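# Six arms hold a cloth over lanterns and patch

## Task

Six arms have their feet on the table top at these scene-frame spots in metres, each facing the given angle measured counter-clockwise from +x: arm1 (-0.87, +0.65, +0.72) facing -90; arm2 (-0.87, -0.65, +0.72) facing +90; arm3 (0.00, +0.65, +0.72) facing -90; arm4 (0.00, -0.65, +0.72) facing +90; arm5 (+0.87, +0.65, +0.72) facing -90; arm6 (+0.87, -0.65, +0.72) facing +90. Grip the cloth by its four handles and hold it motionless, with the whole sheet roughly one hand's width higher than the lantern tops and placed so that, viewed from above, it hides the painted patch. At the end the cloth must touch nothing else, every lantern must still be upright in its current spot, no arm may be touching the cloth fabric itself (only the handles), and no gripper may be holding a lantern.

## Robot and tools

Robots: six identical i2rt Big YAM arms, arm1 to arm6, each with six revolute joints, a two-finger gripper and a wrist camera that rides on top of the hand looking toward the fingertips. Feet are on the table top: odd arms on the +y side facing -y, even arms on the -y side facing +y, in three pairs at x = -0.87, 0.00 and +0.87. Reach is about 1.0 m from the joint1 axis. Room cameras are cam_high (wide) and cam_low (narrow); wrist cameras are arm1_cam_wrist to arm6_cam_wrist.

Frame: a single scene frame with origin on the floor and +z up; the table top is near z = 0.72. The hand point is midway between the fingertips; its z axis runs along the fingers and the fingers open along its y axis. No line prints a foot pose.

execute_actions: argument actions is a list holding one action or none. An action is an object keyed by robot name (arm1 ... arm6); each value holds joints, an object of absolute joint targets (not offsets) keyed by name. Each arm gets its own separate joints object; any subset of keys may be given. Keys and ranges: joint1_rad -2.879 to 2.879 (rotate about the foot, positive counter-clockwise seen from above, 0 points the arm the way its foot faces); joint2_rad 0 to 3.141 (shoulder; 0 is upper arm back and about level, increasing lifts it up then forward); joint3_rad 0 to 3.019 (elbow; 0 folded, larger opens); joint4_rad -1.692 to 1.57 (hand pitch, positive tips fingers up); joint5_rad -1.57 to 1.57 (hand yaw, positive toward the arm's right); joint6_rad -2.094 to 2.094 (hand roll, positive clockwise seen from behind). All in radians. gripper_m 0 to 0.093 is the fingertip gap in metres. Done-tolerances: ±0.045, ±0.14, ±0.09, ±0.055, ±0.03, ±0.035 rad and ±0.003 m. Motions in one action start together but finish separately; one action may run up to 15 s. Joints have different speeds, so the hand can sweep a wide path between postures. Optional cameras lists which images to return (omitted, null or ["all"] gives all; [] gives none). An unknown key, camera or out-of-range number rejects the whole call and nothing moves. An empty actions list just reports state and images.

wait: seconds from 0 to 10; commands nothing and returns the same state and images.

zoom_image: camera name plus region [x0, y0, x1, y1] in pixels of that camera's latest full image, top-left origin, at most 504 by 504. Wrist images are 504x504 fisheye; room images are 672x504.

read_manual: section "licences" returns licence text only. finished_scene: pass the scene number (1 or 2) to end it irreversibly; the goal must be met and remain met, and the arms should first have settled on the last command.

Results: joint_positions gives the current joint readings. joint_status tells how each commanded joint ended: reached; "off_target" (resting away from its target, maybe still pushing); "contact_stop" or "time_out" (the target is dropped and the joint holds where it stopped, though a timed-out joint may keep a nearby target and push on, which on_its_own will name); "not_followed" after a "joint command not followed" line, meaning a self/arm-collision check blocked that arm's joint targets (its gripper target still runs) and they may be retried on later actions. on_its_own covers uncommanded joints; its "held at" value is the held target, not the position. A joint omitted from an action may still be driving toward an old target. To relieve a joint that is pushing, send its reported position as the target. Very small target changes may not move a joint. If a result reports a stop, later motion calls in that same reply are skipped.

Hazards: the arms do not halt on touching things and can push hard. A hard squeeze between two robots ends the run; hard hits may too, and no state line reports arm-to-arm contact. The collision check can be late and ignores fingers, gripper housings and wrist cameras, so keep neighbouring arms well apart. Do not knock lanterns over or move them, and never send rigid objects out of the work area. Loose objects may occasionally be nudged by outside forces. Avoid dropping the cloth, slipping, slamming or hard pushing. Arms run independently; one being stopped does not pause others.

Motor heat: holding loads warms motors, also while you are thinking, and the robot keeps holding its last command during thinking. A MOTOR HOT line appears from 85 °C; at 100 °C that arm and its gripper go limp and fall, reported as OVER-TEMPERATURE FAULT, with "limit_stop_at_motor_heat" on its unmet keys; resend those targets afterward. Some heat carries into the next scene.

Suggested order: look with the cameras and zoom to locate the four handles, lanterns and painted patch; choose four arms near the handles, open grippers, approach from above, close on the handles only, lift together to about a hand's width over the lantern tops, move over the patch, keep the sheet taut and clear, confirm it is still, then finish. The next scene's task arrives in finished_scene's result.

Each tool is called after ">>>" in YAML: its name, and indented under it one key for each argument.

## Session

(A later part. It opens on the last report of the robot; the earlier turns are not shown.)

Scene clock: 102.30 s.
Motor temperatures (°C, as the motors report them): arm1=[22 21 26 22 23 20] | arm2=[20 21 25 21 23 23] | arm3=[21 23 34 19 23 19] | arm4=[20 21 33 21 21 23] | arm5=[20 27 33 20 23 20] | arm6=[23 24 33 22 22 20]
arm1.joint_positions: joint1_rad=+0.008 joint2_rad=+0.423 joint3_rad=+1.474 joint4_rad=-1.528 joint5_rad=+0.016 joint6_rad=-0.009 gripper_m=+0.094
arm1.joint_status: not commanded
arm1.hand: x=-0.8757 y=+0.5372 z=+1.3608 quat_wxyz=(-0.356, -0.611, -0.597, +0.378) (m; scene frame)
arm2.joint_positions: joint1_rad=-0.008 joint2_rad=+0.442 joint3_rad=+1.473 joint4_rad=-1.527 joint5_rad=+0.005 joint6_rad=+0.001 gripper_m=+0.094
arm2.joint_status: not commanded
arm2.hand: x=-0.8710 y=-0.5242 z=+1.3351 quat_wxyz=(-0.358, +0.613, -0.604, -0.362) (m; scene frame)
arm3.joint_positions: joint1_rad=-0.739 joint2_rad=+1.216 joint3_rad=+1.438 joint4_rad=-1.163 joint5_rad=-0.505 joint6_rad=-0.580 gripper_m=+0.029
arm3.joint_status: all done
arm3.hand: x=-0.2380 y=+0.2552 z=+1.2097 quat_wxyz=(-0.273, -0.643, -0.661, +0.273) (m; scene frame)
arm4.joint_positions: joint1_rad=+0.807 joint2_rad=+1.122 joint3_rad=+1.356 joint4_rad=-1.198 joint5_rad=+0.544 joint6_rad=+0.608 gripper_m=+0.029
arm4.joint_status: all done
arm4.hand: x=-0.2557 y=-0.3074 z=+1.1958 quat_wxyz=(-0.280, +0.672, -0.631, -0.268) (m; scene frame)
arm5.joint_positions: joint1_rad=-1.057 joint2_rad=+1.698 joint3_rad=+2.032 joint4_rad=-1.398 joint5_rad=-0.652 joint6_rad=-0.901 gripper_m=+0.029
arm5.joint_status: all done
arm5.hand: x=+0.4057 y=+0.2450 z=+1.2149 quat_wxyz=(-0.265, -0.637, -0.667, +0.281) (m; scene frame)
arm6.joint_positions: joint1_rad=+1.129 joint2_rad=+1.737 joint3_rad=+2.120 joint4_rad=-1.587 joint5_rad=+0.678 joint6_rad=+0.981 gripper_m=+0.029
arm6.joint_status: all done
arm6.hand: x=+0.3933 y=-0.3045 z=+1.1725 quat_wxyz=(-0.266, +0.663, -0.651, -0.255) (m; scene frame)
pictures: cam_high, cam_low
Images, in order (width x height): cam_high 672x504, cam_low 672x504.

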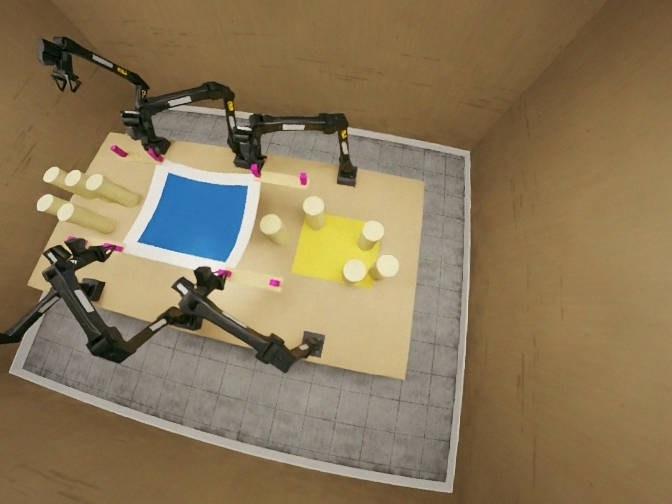

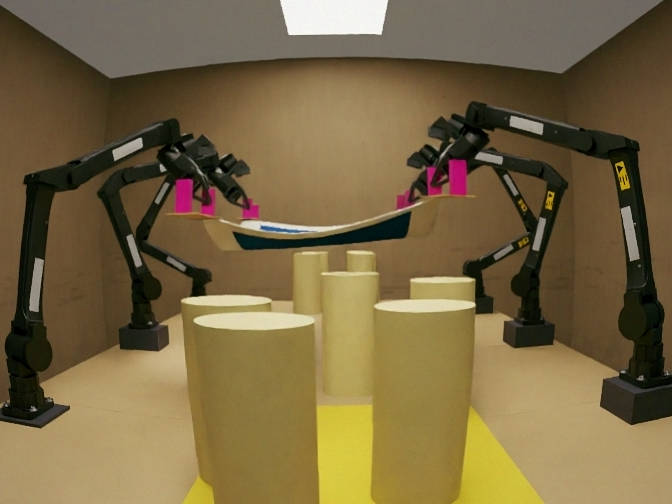

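>>> execute_actions:
  actions:
    - {"arm3":{"joints":{"joint1_rad":-0.235,"joint2_rad":0.955,"joint3_rad":1.25,"joint4_rad":-1.06,"joint5_rad":-0.165,"joint6_rad":-0.167}},"arm4":{"joints":{"joint1_rad":0.163,"joint2_rad":0.824,"joint3_rad":1.19,"joint4_rad":-1.125,"joint5_rad":0.115,"joint6_rad":0.116}},"arm5":{"joints":{"joint1_rad":-0.776,"joint2_rad":1.21,"joint3_rad":1.48,"joint4_rad":-1.185,"joint5_rad":-0.518,"joint6_rad":-0.59}},"arm6":{"joints":{"joint1_rad":0.865,"joint2_rad":1.194,"joint3_rad":1.61,"joint4_rad":-1.38,"joint5_rad":0.568,"joint6_rad":0.67}}}
  cameras: ["cam_low"]

>>> execute_actions:
  actions:
    - {"arm3":{"joints":{"joint1_rad":0.461,"joint2_rad":1.024,"joint3_rad":1.35,"joint4_rad":-1.11,"joint5_rad":0.32,"joint6_rad":0.337}},"arm4":{"joints":{"joint1_rad":-0.627,"joint2_rad":0.95,"joint3_rad":1.31,"joint4_rad":-1.19,"joint5_rad":-0.428,"joint6_rad":-0.474}},"arm5":{"joints":{"joint1_rad":-0.214,"joint2_rad":0.934,"joint3_rad":1.275,"joint4_rad":-1.105,"joint5_rad":-0.151,"joint6_rad":-0.13}},"arm6":{"joints":{"joint1_rad":0.258,"joint2_rad":0.894,"joint3_rad":1.4,"joint4_rad":-1.275,"joint5_rad":0.181,"joint6_rad":0.16}}}
  cameras: ["cam_low"]

>>> execute_actions:
  actions:
    - {"arm3":{"joints":{"joint1_rad":0.889,"joint2_rad":1.37,"joint3_rad":1.64,"joint4_rad":-1.22,"joint5_rad":0.581,"joint6_rad":0.717}},"arm4":{"joints":{"joint1_rad":-1.0,"joint2_rad":1.375,"joint3_rad":1.65,"joint4_rad":-1.31,"joint5_rad":-0.645,"joint6_rad":-0.851}},"arm5":{"joints":{"joint1_rad":0.52,"joint2_rad":1.01,"joint3_rad":1.37,"joint4_rad":-1.15,"joint5_rad":0.346,"joint6_rad":0.39}},"arm6":{"joints":{"joint1_rad":-0.573,"joint2_rad":0.975,"joint3_rad":1.5,"joint4_rad":-1.33,"joint5_rad":-0.394,"joint6_rad":-0.45}}}
  cameras: ["cam_low"]

>>> execute_actions:
  actions:
    - {"arm3":{"joints":{"joint1_rad":1.155,"joint2_rad":1.743,"joint3_rad":2.035,"joint4_rad":-1.43,"joint5_rad":0.704,"joint6_rad":1.012}},"arm4":{"joints":{"joint1_rad":-1.127,"joint2_rad":1.853,"joint3_rad":2.19,"joint4_rad":-1.47,"joint5_rad":-0.692,"joint6_rad":-0.978}},"arm5":{"joints":{"joint1_rad":0.995,"joint2_rad":1.282,"joint3_rad":1.53,"joint4_rad":-1.245,"joint5_rad":0.632,"joint6_rad":0.845}},"arm6":{"joints":{"joint1_rad":-0.9,"joint2_rad":1.36,"joint3_rad":1.765,"joint4_rad":-1.325,"joint5_rad":-0.585,"joint6_rad":-0.75}}}

Scene clock: 144.80 s.
Motor temperatures (°C, as the motors report them): arm1=[22 21 26 22 23 20] | arm2=[20 21 25 21 23 23] | arm3=[21 22 33 20 23 19] | arm4=[20 21 36 21 21 23] | arm5=[20 26 32 21 23 20] | arm6=[23 24 34 22 22 20]
arm1.joint_positions: joint1_rad=+0.008 joint2_rad=+0.423 joint3_rad=+1.474 joint4_rad=-1.528 joint5_rad=+0.016 joint6_rad=-0.009 gripper_m=+0.094
arm1.joint_status: not commanded
arm1.hand: x=-0.8757 y=+0.5372 z=+1.3608 quat_wxyz=(-0.356, -0.611, -0.597, +0.378) (m; scene frame)
arm2.joint_positions: joint1_rad=-0.008 joint2_rad=+0.442 joint3_rad=+1.473 joint4_rad=-1.527 joint5_rad=+0.005 joint6_rad=+0.001 gripper_m=+0.094
arm2.joint_status: not commanded
arm2.hand: x=-0.8710 y=-0.5242 z=+1.3351 quat_wxyz=(-0.358, +0.613, -0.604, -0.362) (m; scene frame)
arm3.joint_positions: joint1_rad=-0.231 joint2_rad=+0.960 joint3_rad=+1.243 joint4_rad=-1.078 joint5_rad=-0.178 joint6_rad=-0.167 gripper_m=+0.029
arm3.joint_status: all done
arm3.hand: x=-0.0519 y=+0.2589 z=+1.2082 quat_wxyz=(-0.277, -0.643, -0.660, +0.273) (m; scene frame)
arm4.joint_positions: joint1_rad=+0.160 joint2_rad=+0.826 joint3_rad=+1.187 joint4_rad=-1.145 joint5_rad=+0.126 joint6_rad=+0.116 gripper_m=+0.029
arm4.joint_status: all done
arm4.hand: x=-0.0501 y=-0.3088 z=+1.2078 quat_wxyz=(-0.279, +0.661, -0.641, -0.271) (m; scene frame)
arm5.joint_positions: joint1_rad=-0.774 joint2_rad=+1.215 joint3_rad=+1.476 joint4_rad=-1.194 joint5_rad=-0.507 joint6_rad=-0.622 gripper_m=+0.029
arm5.joint_status: all done
arm5.hand: x=+0.6181 y=+0.2533 z=+1.2061 quat_wxyz=(-0.270, -0.638, -0.669, +0.269) (m; scene frame)
arm6.joint_positions: joint1_rad=+0.861 joint2_rad=+1.208 joint3_rad=+1.605 joint4_rad=-1.386 joint5_rad=+0.561 joint6_rad=+0.694 gripper_m=+0.029
arm6.joint_status: all done
arm6.hand: x=+0.6100 y=-0.3038 z=+1.2024 quat_wxyz=(-0.264, +0.652, -0.655, -0.275) (m; scene frame)
pictures: cam_low
Images, in order (width x height): cam_low 672x504.

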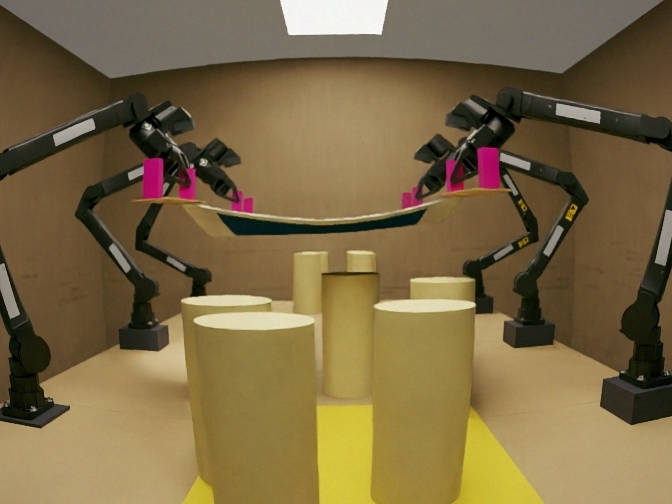

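Scene clock: 146.40 s.
Motor temperatures (°C, as the motors report them): arm1=[22 21 26 22 23 20] | arm2=[20 21 25 21 23 23] | arm3=[21 22 34 20 23 19] | arm4=[20 21 36 21 21 23] | arm5=[20 26 32 21 23 20] | arm6=[23 24 34 22 22 20]
arm1.joint_positions: joint1_rad=+0.008 joint2_rad=+0.423 joint3_rad=+1.474 joint4_rad=-1.528 joint5_rad=+0.016 joint6_rad=-0.009 gripper_m=+0.094
arm1.joint_status: not commanded
arm1.hand: x=-0.8757 y=+0.5372 z=+1.3608 quat_wxyz=(-0.356, -0.611, -0.597, +0.378) (m; scene frame)
arm2.joint_positions: joint1_rad=-0.008 joint2_rad=+0.442 joint3_rad=+1.473 joint4_rad=-1.527 joint5_rad=+0.005 joint6_rad=+0.001 gripper_m=+0.094
arm2.joint_status: not commanded
arm2.hand: x=-0.8710 y=-0.5242 z=+1.3351 quat_wxyz=(-0.358, +0.613, -0.604, -0.362) (m; scene frame)
arm3.joint_positions: joint1_rad=+0.461 joint2_rad=+1.044 joint3_rad=+1.280 joint4_rad=-1.097 joint5_rad=+0.308 joint6_rad=+0.336 gripper_m=+0.029
arm3.joint_status: all done
arm3.hand: x=+0.1479 y=+0.2583 z=+1.1939 quat_wxyz=(-0.264, -0.646, -0.664, +0.268) (m; scene frame)
arm4.joint_positions: joint1_rad=-0.629 joint2_rad=+0.969 joint3_rad=+1.249 joint4_rad=-1.172 joint5_rad=-0.417 joint6_rad=-0.474 gripper_m=+0.029
arm4.joint_status: all done
arm4.hand: x=+0.1483 y=-0.3023 z=+1.1999 quat_wxyz=(-0.273, +0.664, -0.643, -0.267) (m; scene frame)
arm5.joint_positions: joint1_rad=-0.230 joint2_rad=+0.943 joint3_rad=+1.272 joint4_rad=-1.102 joint5_rad=-0.140 joint6_rad=-0.162 gripper_m=+0.029
arm5.joint_status: all done
arm5.hand: x=+0.8111 y=+0.2586 z=+1.2118 quat_wxyz=(-0.276, -0.645, -0.658, +0.275) (m; scene frame)
arm6.joint_positions: joint1_rad=+0.268 joint2_rad=+0.898 joint3_rad=+1.397 joint4_rad=-1.273 joint5_rad=+0.175 joint6_rad=+0.185 gripper_m=+0.029
arm6.joint_status: all done
arm6.hand: x=+0.8086 y=-0.3049 z=+1.2102 quat_wxyz=(-0.270, +0.653, -0.647, -0.287) (m; scene frame)
pictures: cam_low
Images, in order (width x height): cam_low 672x504.

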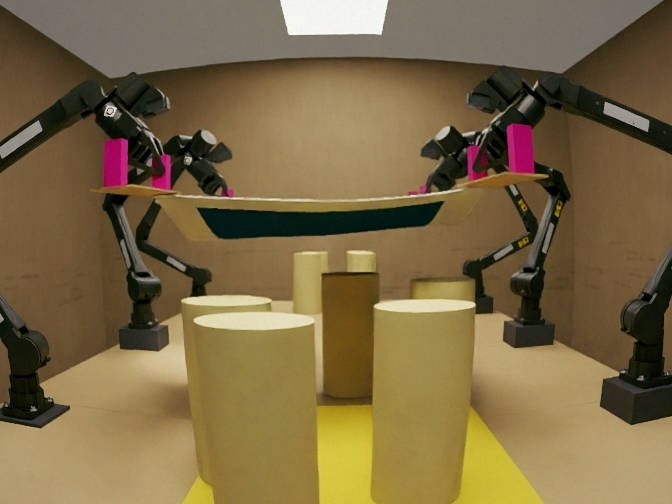

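Scene clock: 148.03 s.
Motor temperatures (°C, as the motors report them): arm1=[22 21 26 22 23 20] | arm2=[20 21 25 21 23 23] | arm3=[21 22 34 20 23 19] | arm4=[20 21 36 21 21 23] | arm5=[20 26 33 21 23 20] | arm6=[23 24 34 22 22 20]
arm1.joint_positions: joint1_rad=+0.008 joint2_rad=+0.423 joint3_rad=+1.474 joint4_rad=-1.528 joint5_rad=+0.016 joint6_rad=-0.009 gripper_m=+0.094
arm1.joint_status: not commanded
arm1.hand: x=-0.8757 y=+0.5372 z=+1.3608 quat_wxyz=(-0.356, -0.611, -0.597, +0.378) (m; scene frame)
arm2.joint_positions: joint1_rad=-0.008 joint2_rad=+0.442 joint3_rad=+1.473 joint4_rad=-1.527 joint5_rad=+0.005 joint6_rad=+0.001 gripper_m=+0.094
arm2.joint_status: not commanded
arm2.hand: x=-0.8710 y=-0.5242 z=+1.3351 quat_wxyz=(-0.358, +0.613, -0.604, -0.362) (m; scene frame)
arm3.joint_positions: joint1_rad=+0.898 joint2_rad=+1.391 joint3_rad=+1.573 joint4_rad=-1.202 joint5_rad=+0.573 joint6_rad=+0.716 gripper_m=+0.029
arm3.joint_status: all done
arm3.hand: x=+0.3510 y=+0.2658 z=+1.1885 quat_wxyz=(-0.266, -0.643, -0.665, +0.271) (m; scene frame)
arm4.joint_positions: joint1_rad=-1.006 joint2_rad=+1.393 joint3_rad=+1.592 joint4_rad=-1.285 joint5_rad=-0.636 joint6_rad=-0.852 gripper_m=+0.029
arm4.joint_status: all done
arm4.hand: x=+0.3467 y=-0.2900 z=+1.1994 quat_wxyz=(-0.271, +0.668, -0.638, -0.269) (m; scene frame)
arm5.joint_positions: joint1_rad=+0.498 joint2_rad=+1.024 joint3_rad=+1.293 joint4_rad=-1.138 joint5_rad=+0.361 joint6_rad=+0.356 gripper_m=+0.029
arm5.joint_status: all done
arm5.hand: x=+1.0162 y=+0.2683 z=+1.1961 quat_wxyz=(-0.264, -0.644, -0.668, +0.265) (m; scene frame)
arm6.joint_positions: joint1_rad=-0.560 joint2_rad=+0.993 joint3_rad=+1.416 joint4_rad=-1.322 joint5_rad=-0.402 joint6_rad=-0.426 gripper_m=+0.029
arm6.joint_status: all done
arm6.hand: x=+1.0088 y=-0.3039 z=+1.1871 quat_wxyz=(-0.252, +0.659, -0.653, -0.275) (m; scene frame)
pictures: cam_low
Images, in order (width x height): cam_low 672x504.

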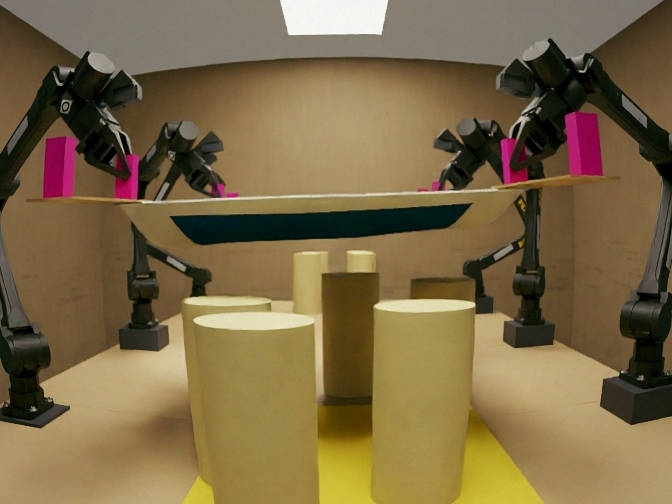

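Scene clock: 150.50 s.
Motor temperatures (°C, as the motors report them): arm1=[22 21 26 22 23 20] | arm2=[20 21 25 21 23 23] | arm3=[21 23 35 20 23 19] | arm4=[20 22 36 21 21 23] | arm5=[20 26 34 21 23 20] | arm6=[23 24 34 22 22 20]
arm1.joint_positions: joint1_rad=+0.008 joint2_rad=+0.423 joint3_rad=+1.474 joint4_rad=-1.528 joint5_rad=+0.016 joint6_rad=-0.009 gripper_m=+0.094
arm1.joint_status: not commanded
arm1.hand: x=-0.8757 y=+0.5372 z=+1.3608 quat_wxyz=(-0.356, -0.611, -0.597, +0.378) (m; scene frame)
arm2.joint_positions: joint1_rad=-0.008 joint2_rad=+0.442 joint3_rad=+1.473 joint4_rad=-1.527 joint5_rad=+0.005 joint6_rad=+0.001 gripper_m=+0.094
arm2.joint_status: not commanded
arm2.hand: x=-0.8710 y=-0.5242 z=+1.3351 quat_wxyz=(-0.358, +0.613, -0.604, -0.362) (m; scene frame)
arm3.joint_positions: joint1_rad=+1.159 joint2_rad=+1.770 joint3_rad=+1.974 joint4_rad=-1.402 joint5_rad=+0.699 joint6_rad=+1.012 gripper_m=+0.029
arm3.joint_status: all done
arm3.hand: x=+0.5251 y=+0.3125 z=+1.1626 quat_wxyz=(-0.266, -0.645, -0.662, +0.274) (m; scene frame)
arm4.joint_positions: joint1_rad=-1.125 joint2_rad=+1.873 joint3_rad=+2.139 joint4_rad=-1.436 joint5_rad=-0.689 joint6_rad=-0.983 gripper_m=+0.029
arm4.joint_status: all done
arm4.hand: x=+0.5205 y=-0.2569 z=+1.1808 quat_wxyz=(-0.270, +0.667, -0.639, -0.270) (m; scene frame)
arm5.joint_positions: joint1_rad=+0.971 joint2_rad=+1.305 joint3_rad=+1.477 joint4_rad=-1.242 joint5_rad=+0.650 joint6_rad=+0.808 gripper_m=+0.029
arm5.joint_status: joint6_rad time_out (moved +0.452 of +0.489); the others done
arm5.on_its_own: joint6_rad reads +0.808 and still pushes toward +0.845 since a time_out
arm5.hand: x=+1.2015 y=+0.3089 z=+1.1816 quat_wxyz=(-0.272, -0.647, -0.659, +0.271) (m; scene frame)
arm6.joint_positions: joint1_rad=-0.888 joint2_rad=+1.394 joint3_rad=+1.700 joint4_rad=-1.325 joint5_rad=-0.594 joint6_rad=-0.725 gripper_m=+0.029
arm6.joint_status: all done
arm6.hand: x=+1.1988 y=-0.2579 z=+1.1718 quat_wxyz=(-0.263, +0.657, -0.650, -0.277) (m; scene frame)
pictures: arm1_cam_wrist, arm2_cam_wrist, arm3_cam_wrist, arm4_cam_wrist, arm5_cam_wrist, arm6_cam_wrist, cam_high, cam_low
Images, in order (width x height): arm1_cam_wrist 504x504, arm2_cam_wrist 504x504, arm3_cam_wrist 504x504, arm4_cam_wrist 504x504, arm5_cam_wrist 504x504, arm6_cam_wrist 504x504, cam_high 672x504, cam_low 672x504.

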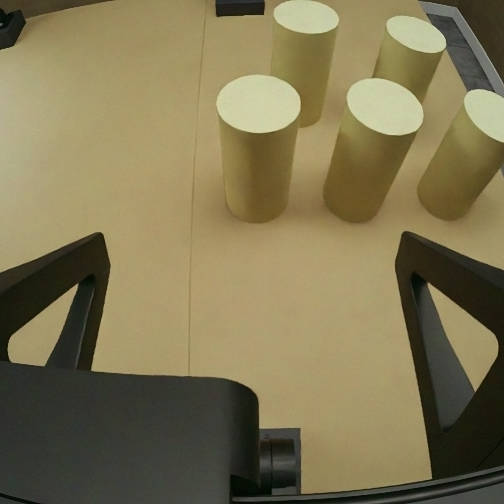

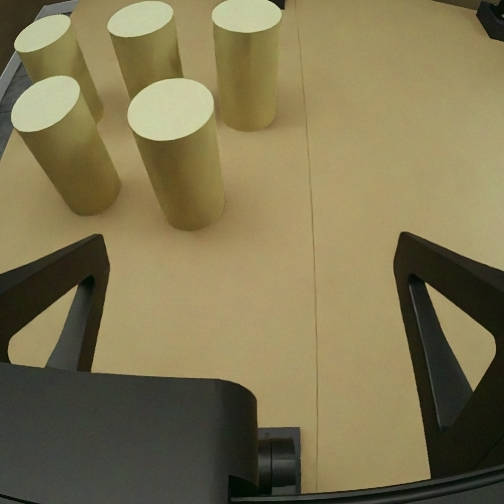

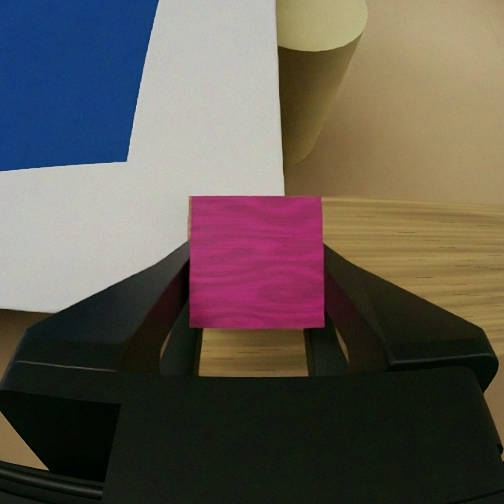

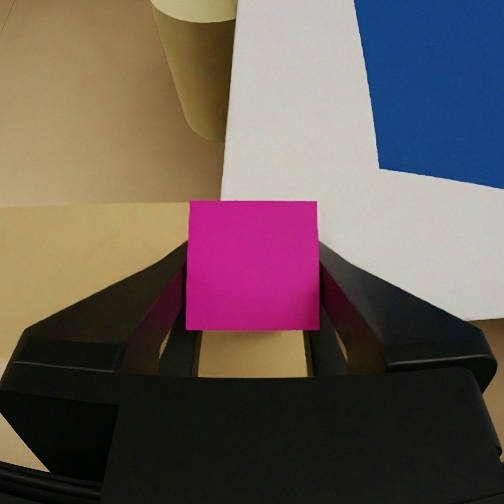

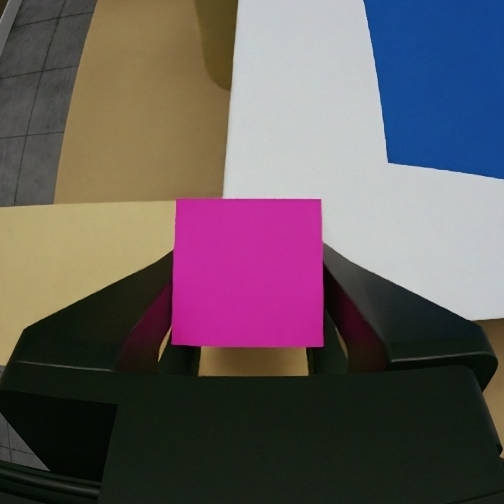

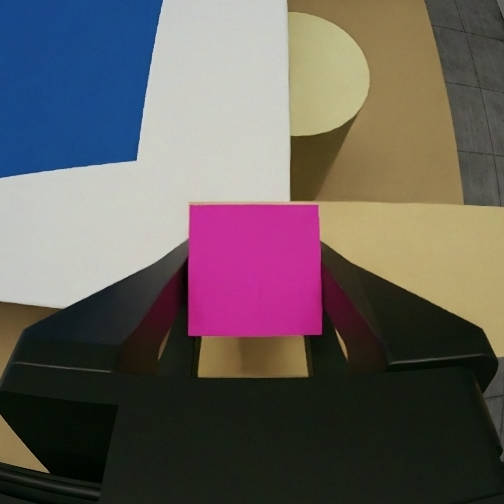

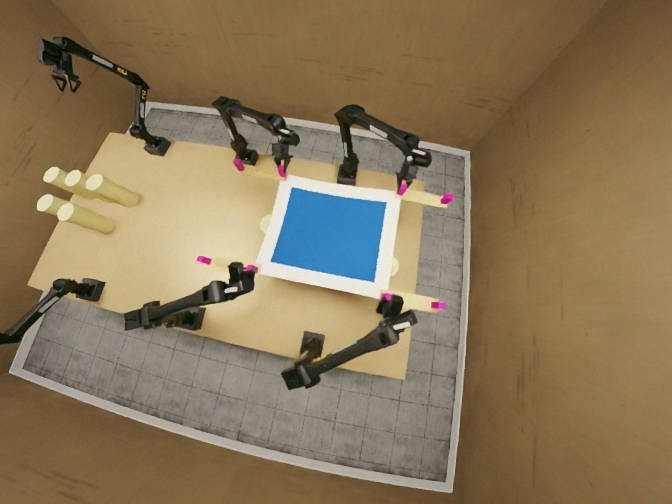

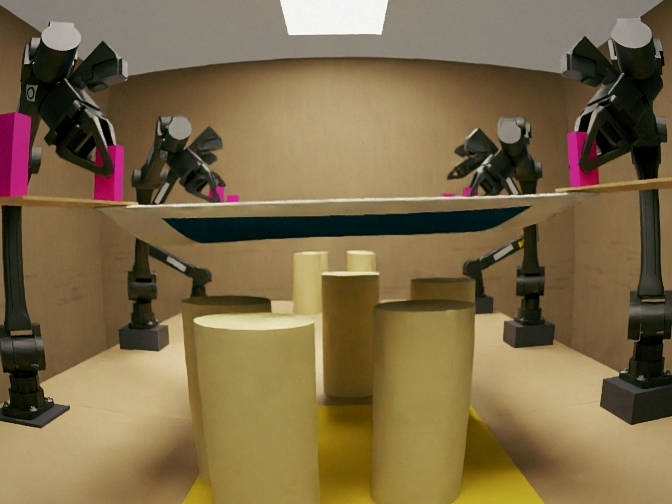

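>>> finished_scene:
  scene: 2

The scene is finished: the task was done.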